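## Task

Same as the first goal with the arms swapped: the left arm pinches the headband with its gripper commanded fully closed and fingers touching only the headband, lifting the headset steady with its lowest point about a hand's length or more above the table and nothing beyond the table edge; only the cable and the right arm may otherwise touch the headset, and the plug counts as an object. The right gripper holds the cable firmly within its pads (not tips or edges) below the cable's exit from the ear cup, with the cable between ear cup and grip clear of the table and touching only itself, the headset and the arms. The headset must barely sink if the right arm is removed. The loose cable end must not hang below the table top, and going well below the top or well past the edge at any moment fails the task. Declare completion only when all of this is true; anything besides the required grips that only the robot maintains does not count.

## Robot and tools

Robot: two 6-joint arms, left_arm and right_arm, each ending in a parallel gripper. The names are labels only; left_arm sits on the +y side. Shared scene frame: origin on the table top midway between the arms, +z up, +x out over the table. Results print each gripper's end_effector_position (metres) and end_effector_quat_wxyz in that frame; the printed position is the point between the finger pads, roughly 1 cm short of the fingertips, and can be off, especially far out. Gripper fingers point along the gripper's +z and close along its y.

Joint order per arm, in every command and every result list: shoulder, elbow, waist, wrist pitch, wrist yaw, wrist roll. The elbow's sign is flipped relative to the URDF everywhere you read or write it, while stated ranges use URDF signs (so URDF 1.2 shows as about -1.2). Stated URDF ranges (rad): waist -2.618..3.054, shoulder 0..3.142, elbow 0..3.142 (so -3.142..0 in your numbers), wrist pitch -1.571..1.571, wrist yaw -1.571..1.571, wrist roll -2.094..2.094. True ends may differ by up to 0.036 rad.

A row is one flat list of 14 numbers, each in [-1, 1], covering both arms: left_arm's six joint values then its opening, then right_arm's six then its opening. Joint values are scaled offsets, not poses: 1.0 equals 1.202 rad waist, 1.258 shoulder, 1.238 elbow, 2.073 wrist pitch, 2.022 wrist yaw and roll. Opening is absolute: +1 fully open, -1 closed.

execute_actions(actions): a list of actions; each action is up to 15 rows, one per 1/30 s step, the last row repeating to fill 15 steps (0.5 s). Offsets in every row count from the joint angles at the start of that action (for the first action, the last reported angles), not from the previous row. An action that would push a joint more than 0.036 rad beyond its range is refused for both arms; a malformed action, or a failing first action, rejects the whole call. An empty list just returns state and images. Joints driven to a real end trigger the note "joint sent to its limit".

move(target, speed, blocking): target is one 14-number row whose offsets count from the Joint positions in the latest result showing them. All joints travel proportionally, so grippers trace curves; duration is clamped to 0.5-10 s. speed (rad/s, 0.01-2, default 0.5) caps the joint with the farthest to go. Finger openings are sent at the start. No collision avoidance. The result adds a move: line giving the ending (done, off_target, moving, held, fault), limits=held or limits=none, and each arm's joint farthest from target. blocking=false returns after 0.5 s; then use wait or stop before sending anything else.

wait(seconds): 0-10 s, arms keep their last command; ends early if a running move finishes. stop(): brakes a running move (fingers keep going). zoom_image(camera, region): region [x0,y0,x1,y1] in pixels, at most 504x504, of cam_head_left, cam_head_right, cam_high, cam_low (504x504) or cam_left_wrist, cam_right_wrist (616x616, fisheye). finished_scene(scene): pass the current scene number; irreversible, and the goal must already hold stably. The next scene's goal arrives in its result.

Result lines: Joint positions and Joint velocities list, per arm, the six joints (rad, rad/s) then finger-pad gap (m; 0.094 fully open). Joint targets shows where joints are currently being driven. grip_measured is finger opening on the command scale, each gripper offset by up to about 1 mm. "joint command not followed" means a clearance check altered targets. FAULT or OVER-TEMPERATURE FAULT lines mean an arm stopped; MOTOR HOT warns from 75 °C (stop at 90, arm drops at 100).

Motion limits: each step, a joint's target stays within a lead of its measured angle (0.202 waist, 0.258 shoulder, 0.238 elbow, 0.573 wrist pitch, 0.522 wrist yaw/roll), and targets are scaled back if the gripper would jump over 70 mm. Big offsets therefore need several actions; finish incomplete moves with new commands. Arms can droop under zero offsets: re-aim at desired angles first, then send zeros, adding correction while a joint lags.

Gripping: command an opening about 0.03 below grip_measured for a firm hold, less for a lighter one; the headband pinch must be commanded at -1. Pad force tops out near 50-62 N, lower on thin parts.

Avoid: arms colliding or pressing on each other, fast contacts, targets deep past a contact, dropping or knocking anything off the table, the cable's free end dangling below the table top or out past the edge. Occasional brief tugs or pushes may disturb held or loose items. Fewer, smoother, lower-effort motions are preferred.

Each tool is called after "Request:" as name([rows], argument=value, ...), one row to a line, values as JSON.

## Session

Request:
execute_actions(actions=[])

Scene clock: 0.00 s.
left_arm: end_effector_position=(+0.4133, +0.5772, +0.0913) grip_measured=+1.000 end_effector_quat_wxyz=(+0.404, +0.051, +0.886, +0.222) | right_arm: end_effector_position=(+0.5405, -0.1049, +0.1607) grip_measured=+1.000 end_effector_quat_wxyz=(+0.251, +0.350, +0.700, +0.570)
Joint names: [shoulder, elbow, waist, wrist pitch, wrist yaw, wrist roll]
Joint positions: left_arm=[ 1.854 -1.039  0.512  0.195  0.139  0.658  0.094] | right_arm=[ 1.871 -0.984  0.297  0.628 -0.503  1.492  0.094]
Joint velocities: left_arm=[-0.007  0.007 -0.007 -0.081 -0.037  0.037  0.   ] | right_arm=[-0.012 -0.017 -0.002 -0.007 -0.022  0.007  0.   ]
Joint targets: left_arm=[1.841 -1.051 0.512 0.206 0.145 0.652] | right_arm=[1.859 -0.994 0.297 0.636 -0.504 1.485]

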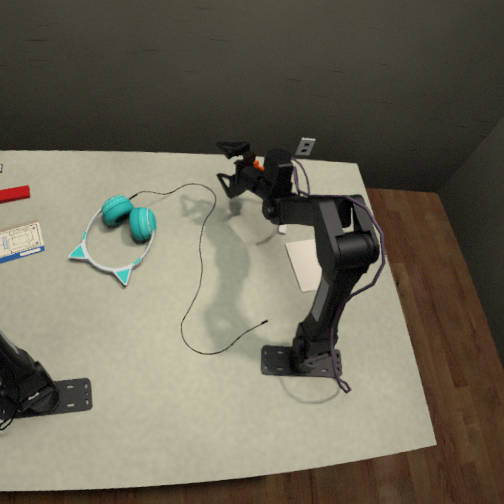

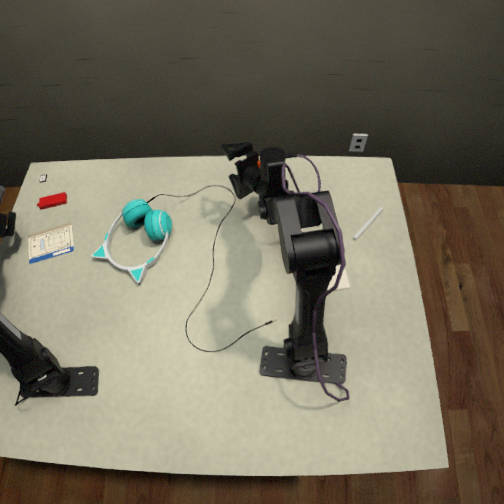

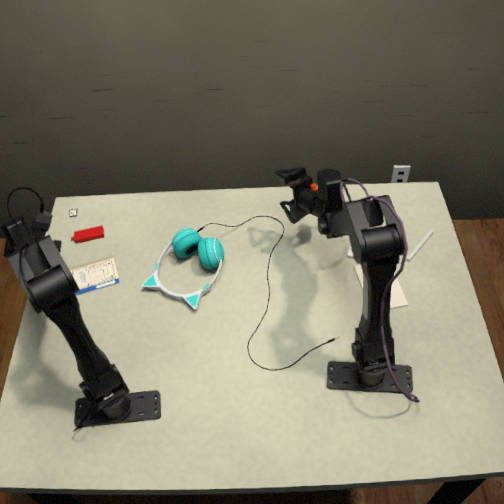

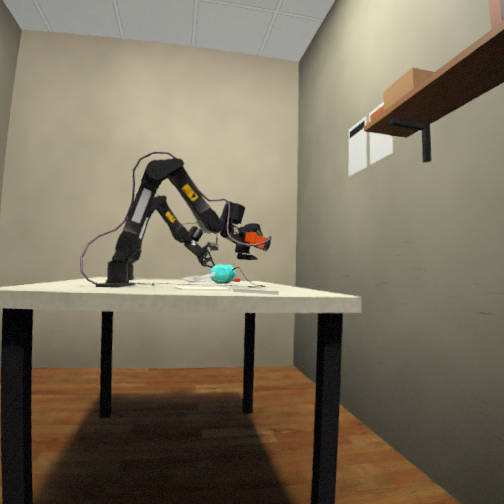

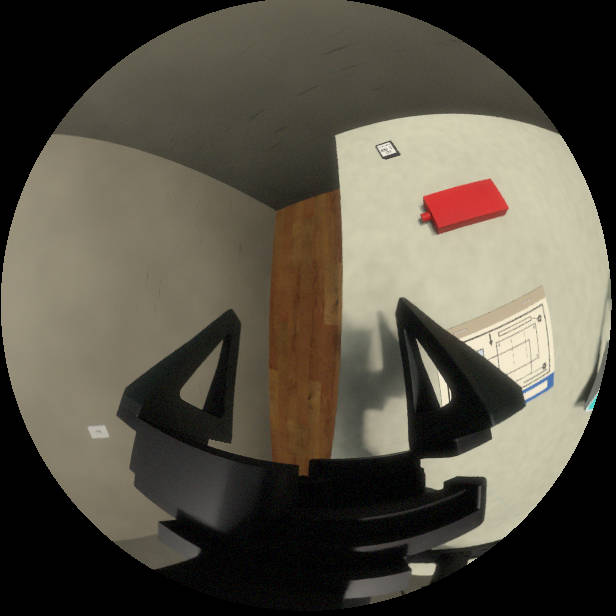

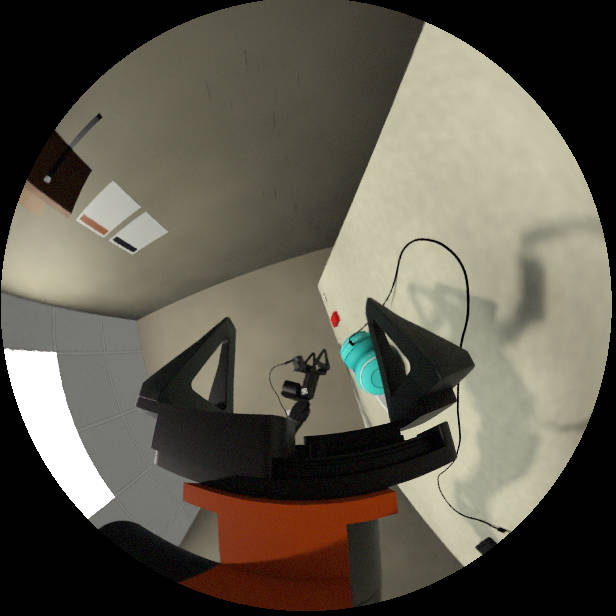

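Request:
move(target=[-0.22,-0.13,-0.78,-0.67,-0.07,-1,1,-0.1,0,-0.2,0,0,0,1], speed=1)

Scene clock: 7.77 s.
left_arm: end_effector_position=(+0.2384, +0.2207, +0.0855) grip_measured=+1.000 end_effector_quat_wxyz=(-0.020, -0.497, +0.867, +0.011) | right_arm: end_effector_position=(+0.5612, -0.2237, +0.2075) grip_measured=+1.000 end_effector_quat_wxyz=(+0.347, +0.403, +0.640, +0.554)
Joint names: [shoulder, elbow, waist, wrist pitch, wrist yaw, wrist roll]
Joint positions: left_arm=[ 1.606 -1.171 -0.416 -1.179  0.016 -1.354  0.094] | right_arm=[ 1.776 -0.984  0.064  0.625 -0.503  1.492  0.094]
Joint velocities: left_arm=[-0.022  0.002 -0.017  0.081 -0.051  0.037  0.   ] | right_arm=[-0.017  0.012 -0.012 -0.007 -0.022  0.022  0.   ]
Joint targets: left_arm=[1.578 -1.200 -0.425 -1.195 -0.003 -1.364] | right_arm=[1.745 -0.984 0.056 0.628 -0.503 1.492]
move: off_target (left_arm, right_arm); limits=none; left_arm: farthest joint: the elbow, 0.029 radians from its target (0.161 radians at the start); right_arm: farthest joint: the shoulder, 0.030 radians from its target (0.126 radians at the start)

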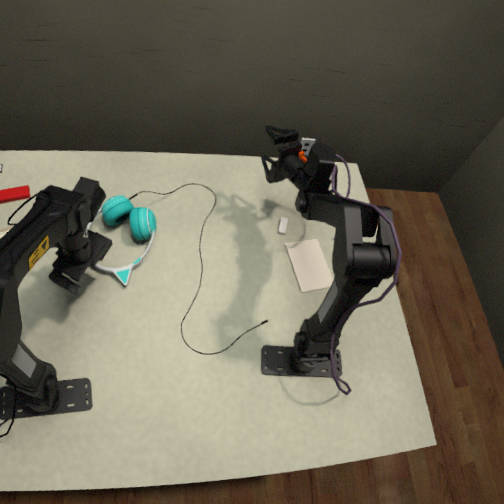

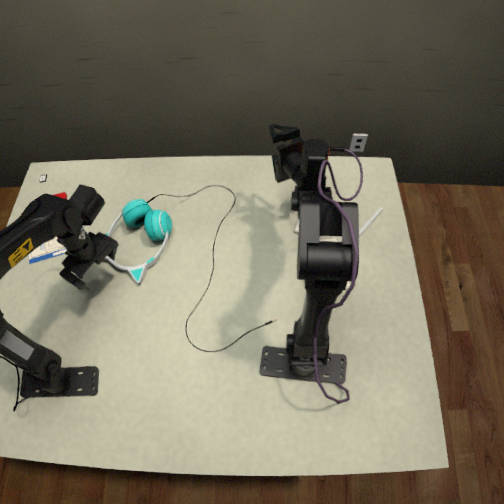

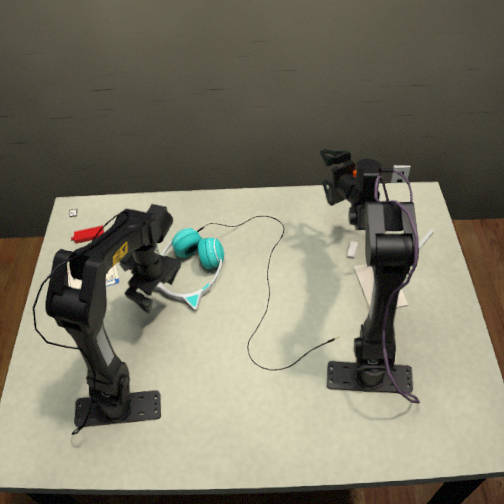

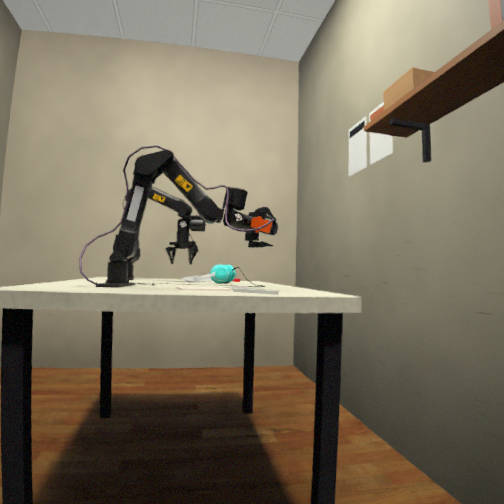

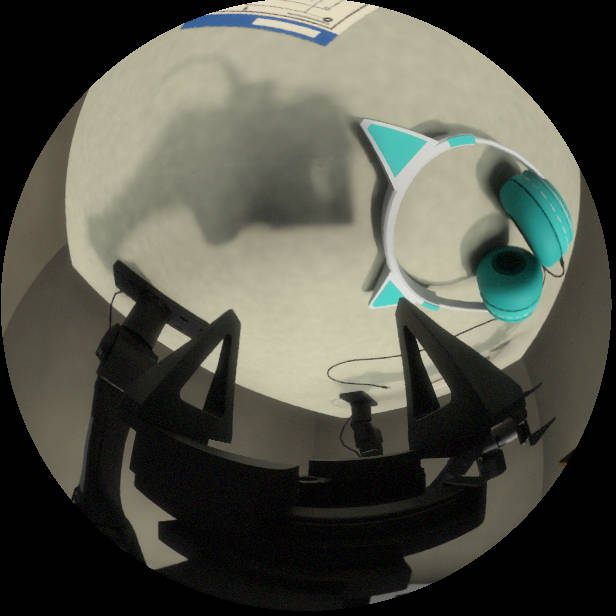

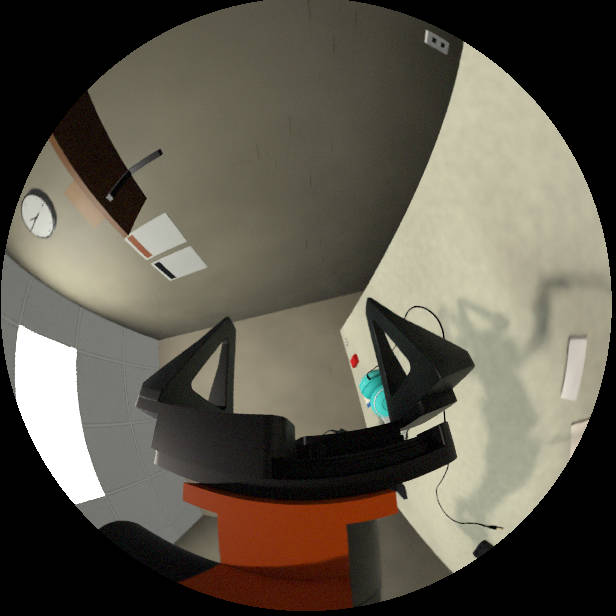

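Request:
move(target=[0.11,-0.135,0,0,0,0,1,-0.02,0,0,0,0,0,1], speed=0.4)

Scene clock: 11.90 s.
left_arm: end_effector_position=(+0.2729, +0.2094, +0.0838) grip_measured=+1.000 end_effector_quat_wxyz=(-0.018, -0.497, +0.867, +0.008) | right_arm: end_effector_position=(+0.5612, -0.2237, +0.2075) grip_measured=+1.000 end_effector_quat_wxyz=(+0.347, +0.403, +0.640, +0.554)
Joint names: [shoulder, elbow, waist, wrist pitch, wrist yaw, wrist roll]
Joint positions: left_arm=[ 1.736 -1.309 -0.416 -1.179  0.017 -1.355  0.094] | right_arm=[ 1.776 -0.984  0.064  0.625 -0.503  1.492  0.094]
Joint velocities: left_arm=[-0.012 -0.002  0.012 -0.022 -0.022 -0.081  0.   ] | right_arm=[-0.002 -0.007  0.002  0.037  0.007 -0.051  0.   ]
Joint targets: left_arm=[1.744 -1.338 -0.416 -1.179 0.016 -1.354] | right_arm=[1.750 -0.984 0.064 0.625 -0.503 1.492]
move: off_target (left_arm, right_arm); limits=none; left_arm: farthest joint: the elbow, 0.030 radians from its target (0.167 radians at the start); right_arm: farthest joint: the shoulder, 0.025 radians from its target (0.025 radians at the start)

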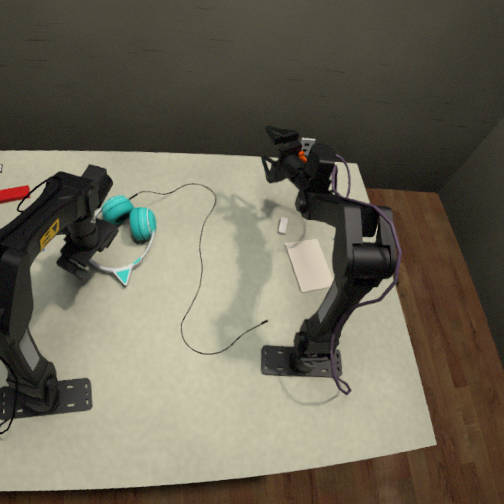

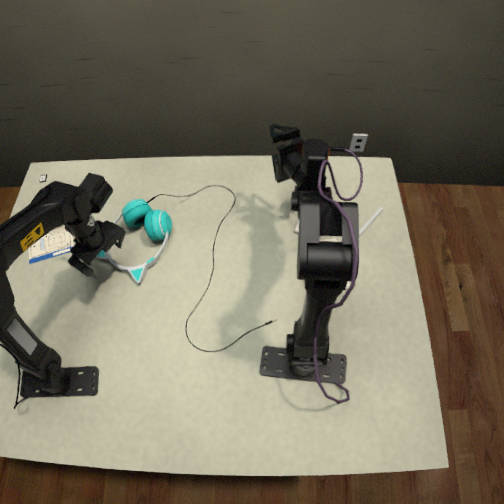

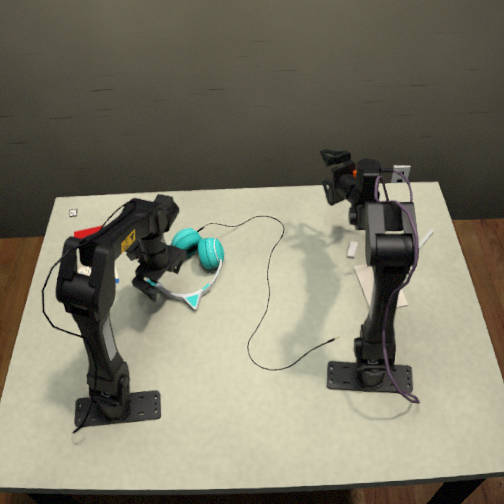

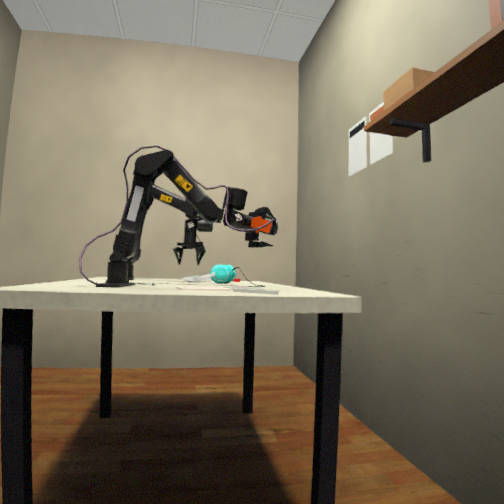

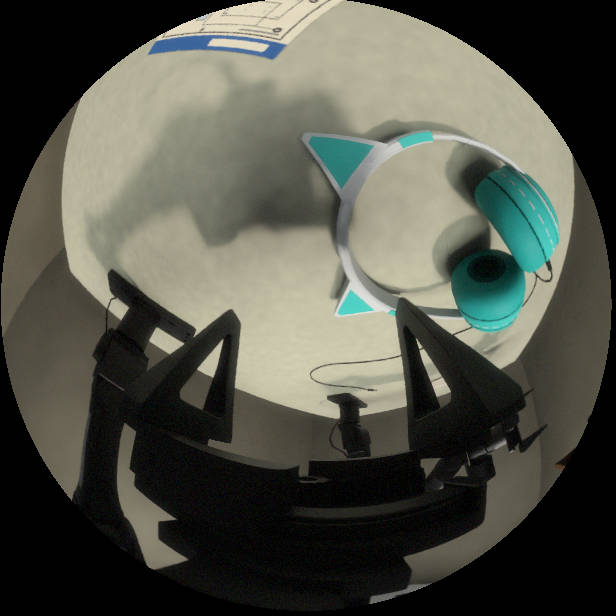

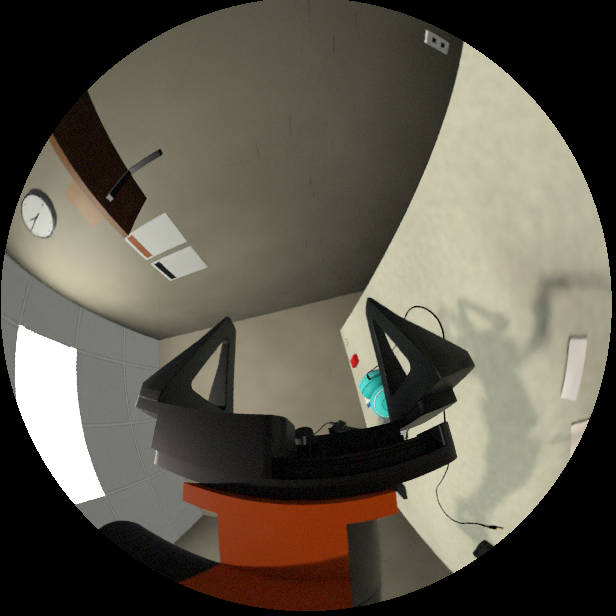

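Request:
move(target=[0.13,-0.024,0.04,0.075,0,0,1,-0.02,0,0,0,0,0,1], speed=0.3)

Scene clock: 16.60 s.
left_arm: end_effector_position=(+0.3006, +0.2127, +0.0342) grip_measured=+1.000 end_effector_quat_wxyz=(-0.026, -0.513, +0.858, +0.014) | right_arm: end_effector_position=(+0.5612, -0.2237, +0.2075) grip_measured=+1.000 end_effector_quat_wxyz=(+0.347, +0.403, +0.640, +0.554)
Joint names: [shoulder, elbow, waist, wrist pitch, wrist yaw, wrist roll]
Joint positions: left_arm=[ 1.898 -1.309 -0.38  -1.038  0.018 -1.355  0.094] | right_arm=[ 1.776 -0.984  0.064  0.625 -0.503  1.492  0.094]
Joint velocities: left_arm=[ 0.007 -0.017 -0.007  0.007  0.022 -0.022  0.   ] | right_arm=[ 0.002  0.037  0.002 -0.022  0.022 -0.007  0.   ]
Joint targets: left_arm=[1.900 -1.338 -0.368 -1.023 0.016 -1.355] | right_arm=[1.750 -0.984 0.064 0.625 -0.503 1.492]
move: off_target (left_arm, right_arm); limits=none; left_arm: farthest joint: the elbow, 0.030 radians from its target (0.030 radians at the start); right_arm: farthest joint: the shoulder, 0.025 radians from its target (0.025 radians at the start)

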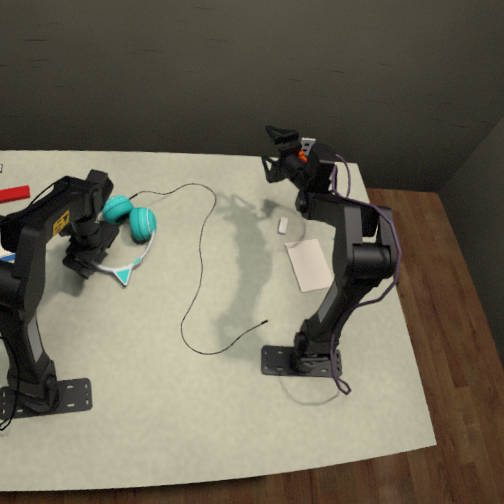

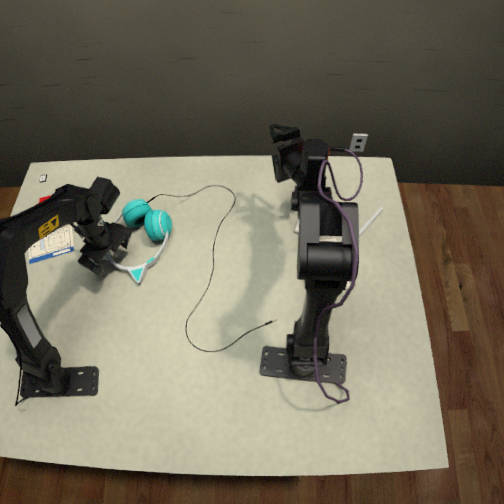

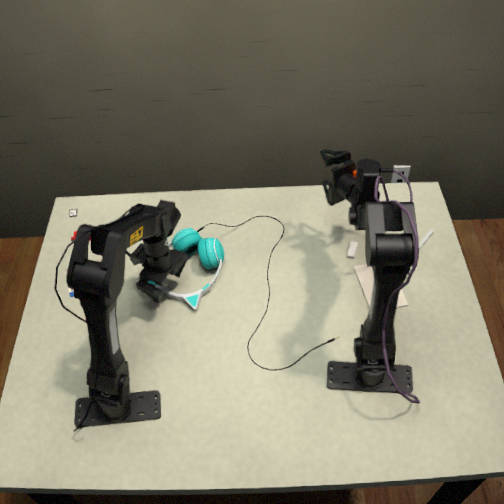

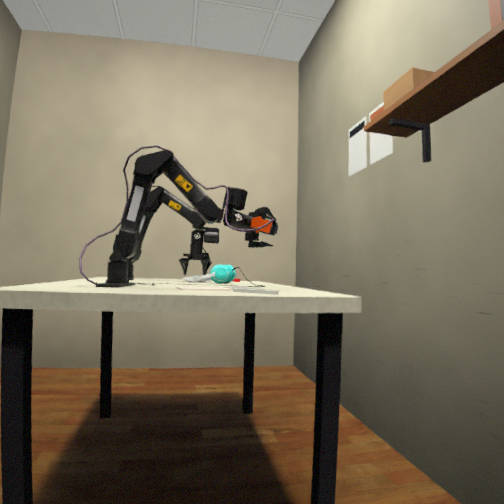

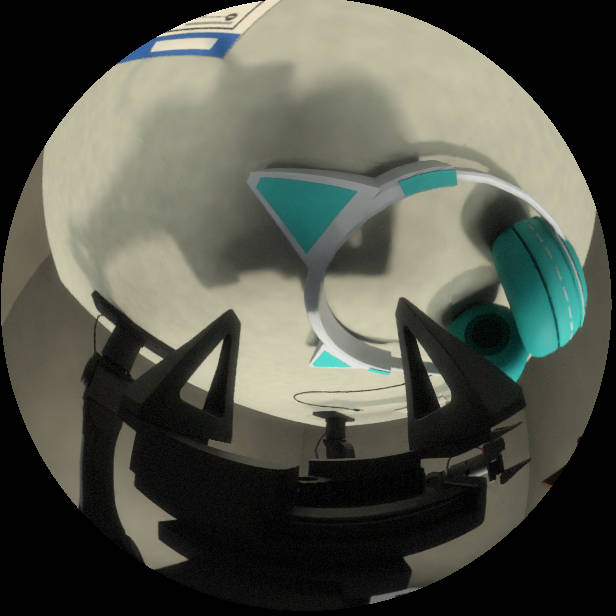

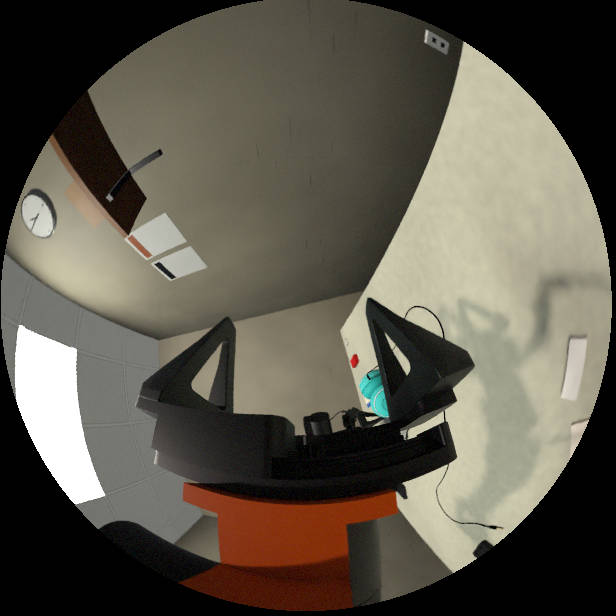

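Request:
move(target=[0.04,-0.015,0.03,0.028,0,0,1,-0.02,0,0,0,0,0,1], speed=0.2)

Request:
move(target=[0,-0.015,0,0,0,0,-1,-0.02,0,0,0,0,0,1])

Request:
move(target=[-0.36,-0.2,0,-0.27,0,0,-1,-0.02,0,0,0,0,0,1], speed=0.4)

Scene clock: 21.10 s.
left_arm: end_effector_position=(+0.3092, +0.2188, +0.0196) grip_measured=+1.000 end_effector_quat_wxyz=(-0.027, -0.524, +0.851, +0.014) | right_arm: end_effector_position=(+0.5612, -0.2237, +0.2075) grip_measured=+1.000 end_effector_quat_wxyz=(+0.347, +0.403, +0.640, +0.554)
Joint names: [shoulder, elbow, waist, wrist pitch, wrist yaw, wrist roll]
Joint positions: left_arm=[ 1.943 -1.309 -0.354 -0.994  0.02  -1.355  0.094] | right_arm=[ 1.776 -0.984  0.064  0.625 -0.503  1.493  0.094]
Joint velocities: left_arm=[ 0.007 -0.007 -0.002 -0.007 -0.037  0.022  0.   ] | right_arm=[-0.002 -0.002 -0.007  0.022 -0.037 -0.037  0.   ]
Joint targets: left_arm=[1.949 -1.327 -0.344 -0.980 0.018 -1.355] | right_arm=[1.750 -0.984 0.064 0.625 -0.503 1.493]
move: off_target (right_arm); limits=none; left_arm: farthest joint: the elbow, 0.019 radians from its target (0.019 radians at the start); right_arm: farthest joint: the shoulder, 0.025 radians from its target (0.025 radians at the start)

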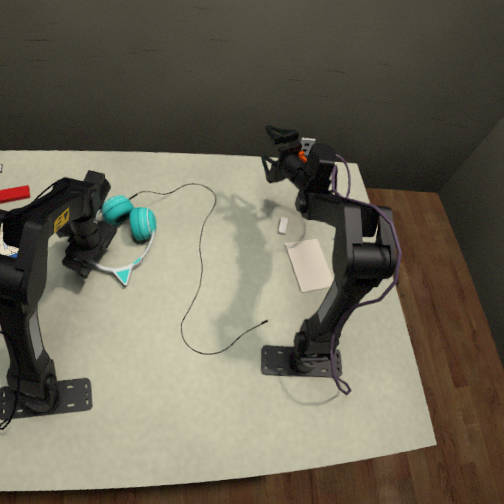

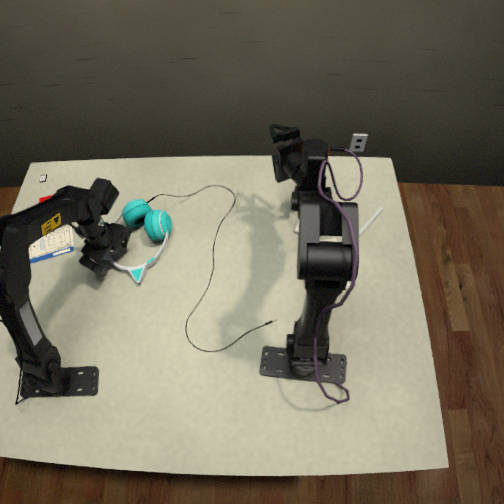

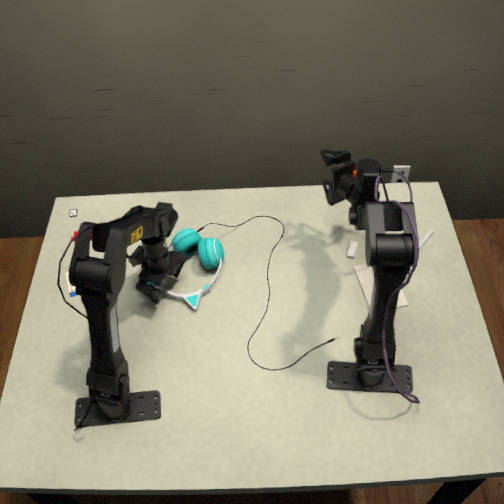

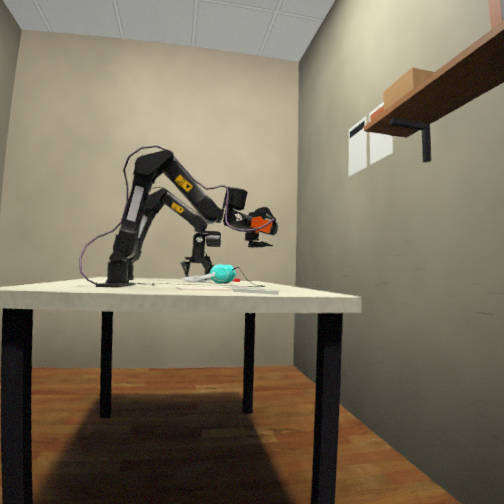

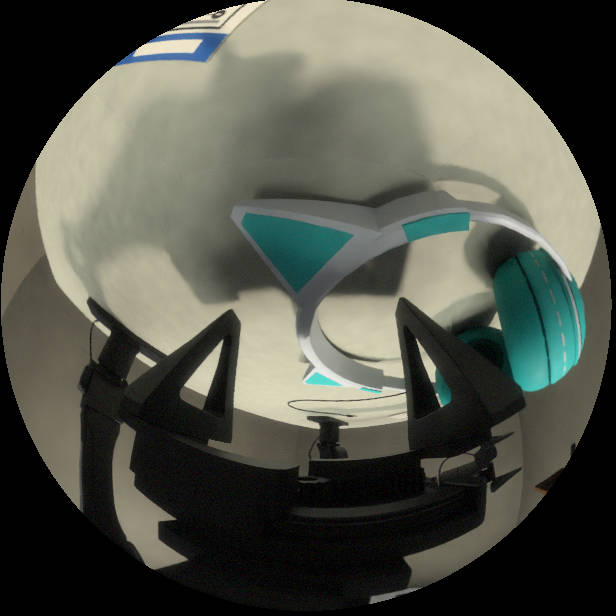

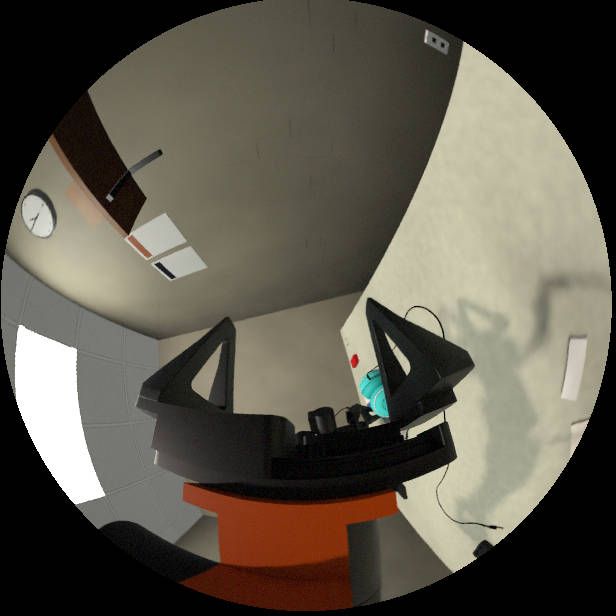

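Scene clock: 21.80 s.
left_arm: end_effector_position=(+0.3118, +0.2169, +0.0194) grip_measured=-0.844 end_effector_quat_wxyz=(-0.026, -0.525, +0.850, +0.007) | right_arm: end_effector_position=(+0.5612, -0.2237, +0.2075) grip_measured=+1.000 end_effector_quat_wxyz=(+0.347, +0.403, +0.640, +0.554)
Joint names: [shoulder, elbow, waist, wrist pitch, wrist yaw, wrist roll]
Joint positions: left_arm=[ 1.943 -1.309 -0.353 -0.982  0.029 -1.357  0.007] | right_arm=[ 1.776 -0.984  0.064  0.625 -0.503  1.493  0.094]
Joint velocities: left_arm=[-0.017 -0.007 -0.002  0.037  0.051 -0.007 -0.   ] | right_arm=[-0.007  0.002  0.017 -0.051 -0.007 -0.007  0.   ]
Joint targets: left_arm=[1.943 -1.327 -0.354 -0.994 0.020 -1.355] | right_arm=[1.750 -0.984 0.064 0.625 -0.503 1.493]
move: off_target (right_arm); limits=none; left_arm: farthest joint: the elbow, 0.019 radians from its target (0.019 radians at the start); right_arm: farthest joint: the shoulder, 0.025 radians from its target (0.025 radians at the start)

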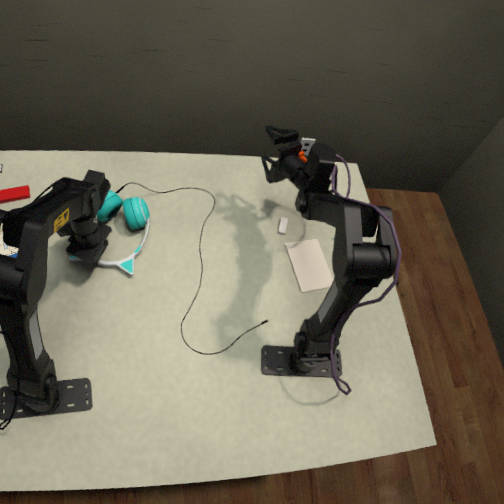

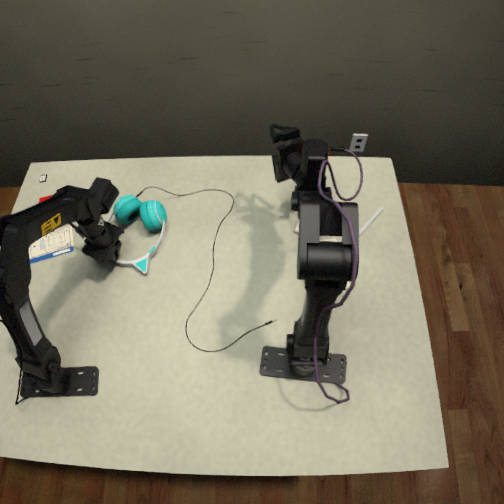

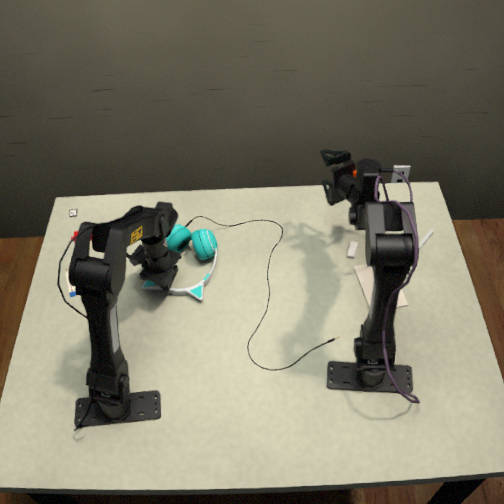

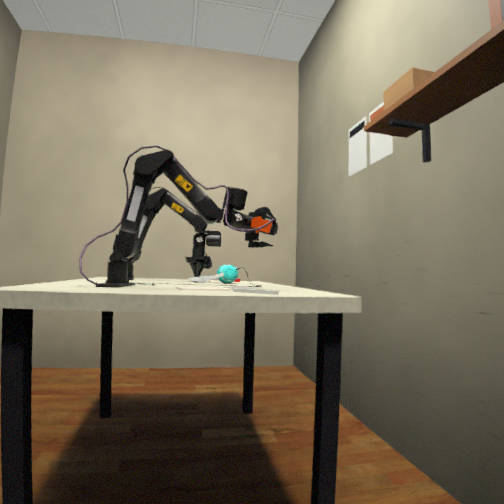

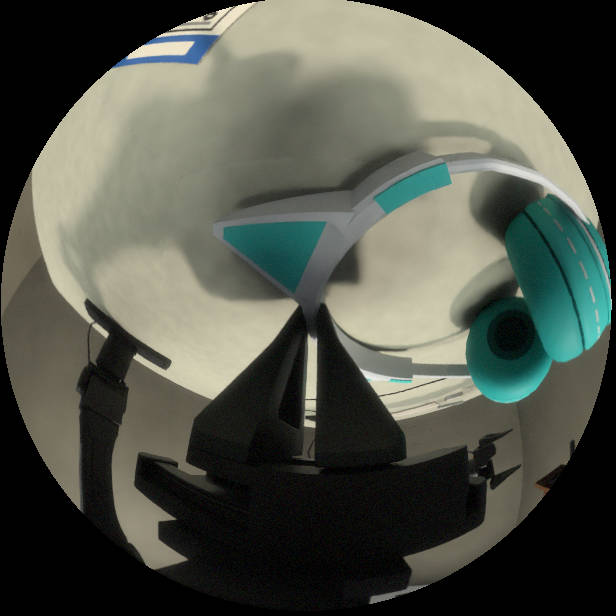

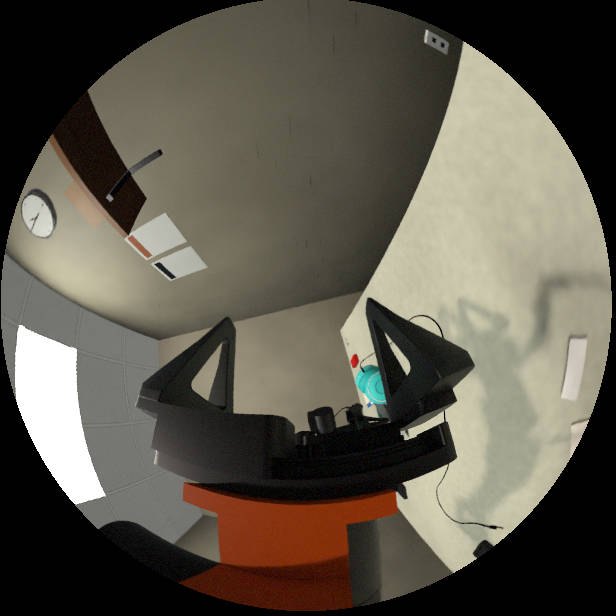

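Scene clock: 23.83 s.
left_arm: end_effector_position=(+0.2305, +0.2368, +0.1939) grip_measured=-0.846 end_effector_quat_wxyz=(-0.009, -0.525, +0.851, -0.015) | right_arm: end_effector_position=(+0.5612, -0.2237, +0.2075) grip_measured=+1.000 end_effector_quat_wxyz=(+0.347, +0.403, +0.640, +0.554)
Joint names: [shoulder, elbow, waist, wrist pitch, wrist yaw, wrist roll]
Joint positions: left_arm=[ 1.52  -1.52  -0.353 -1.562  0.034 -1.357  0.007] | right_arm=[ 1.776 -0.984  0.064  0.625 -0.503  1.493  0.094]
Joint velocities: left_arm=[ 0.002  0.012 -0.002 -0.051  0.037 -0.022 -0.   ] | right_arm=[-0.017 -0.012 -0.012  0.037 -0.037 -0.051  0.   ]
Joint targets: left_arm=[1.490 -1.556 -0.353 -1.542 0.029 -1.357] | right_arm=[1.750 -0.984 0.064 0.625 -0.503 1.493]
move: off_target (left_arm, right_arm); limits=none; left_arm: farthest joint: the elbow, 0.037 radians from its target (0.248 radians at the start); right_arm: farthest joint: the shoulder, 0.025 radians from its target (0.025 radians at the start)

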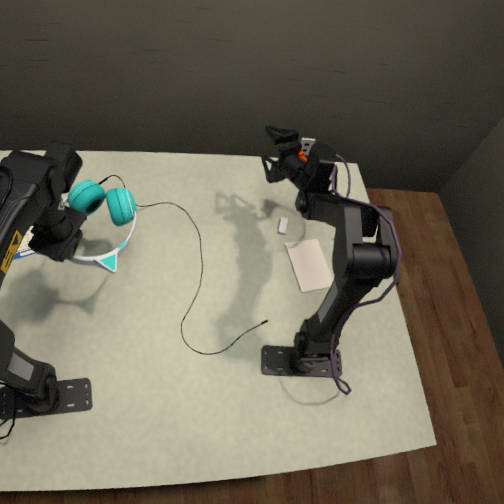

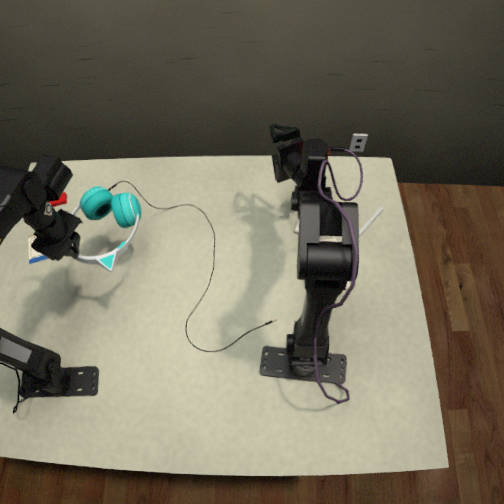

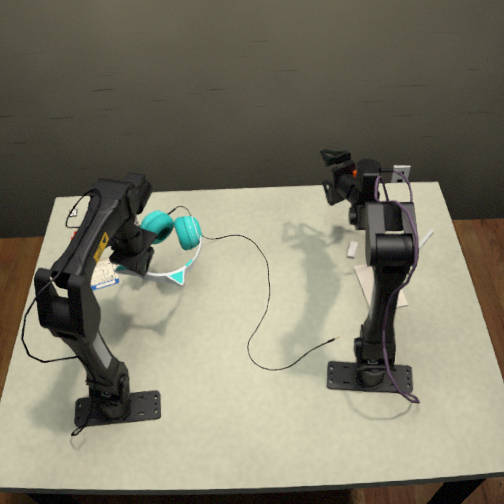

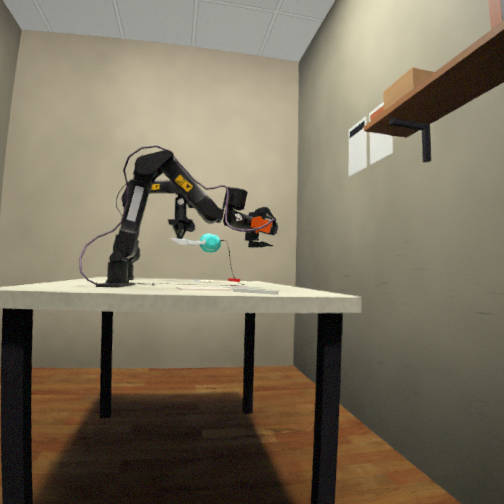

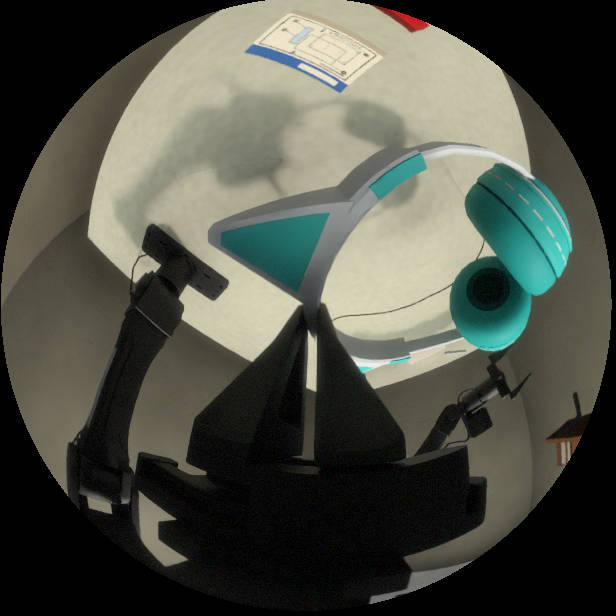

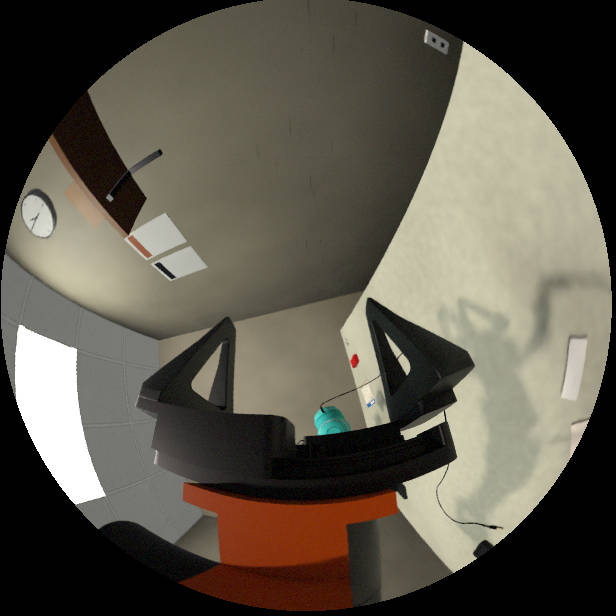

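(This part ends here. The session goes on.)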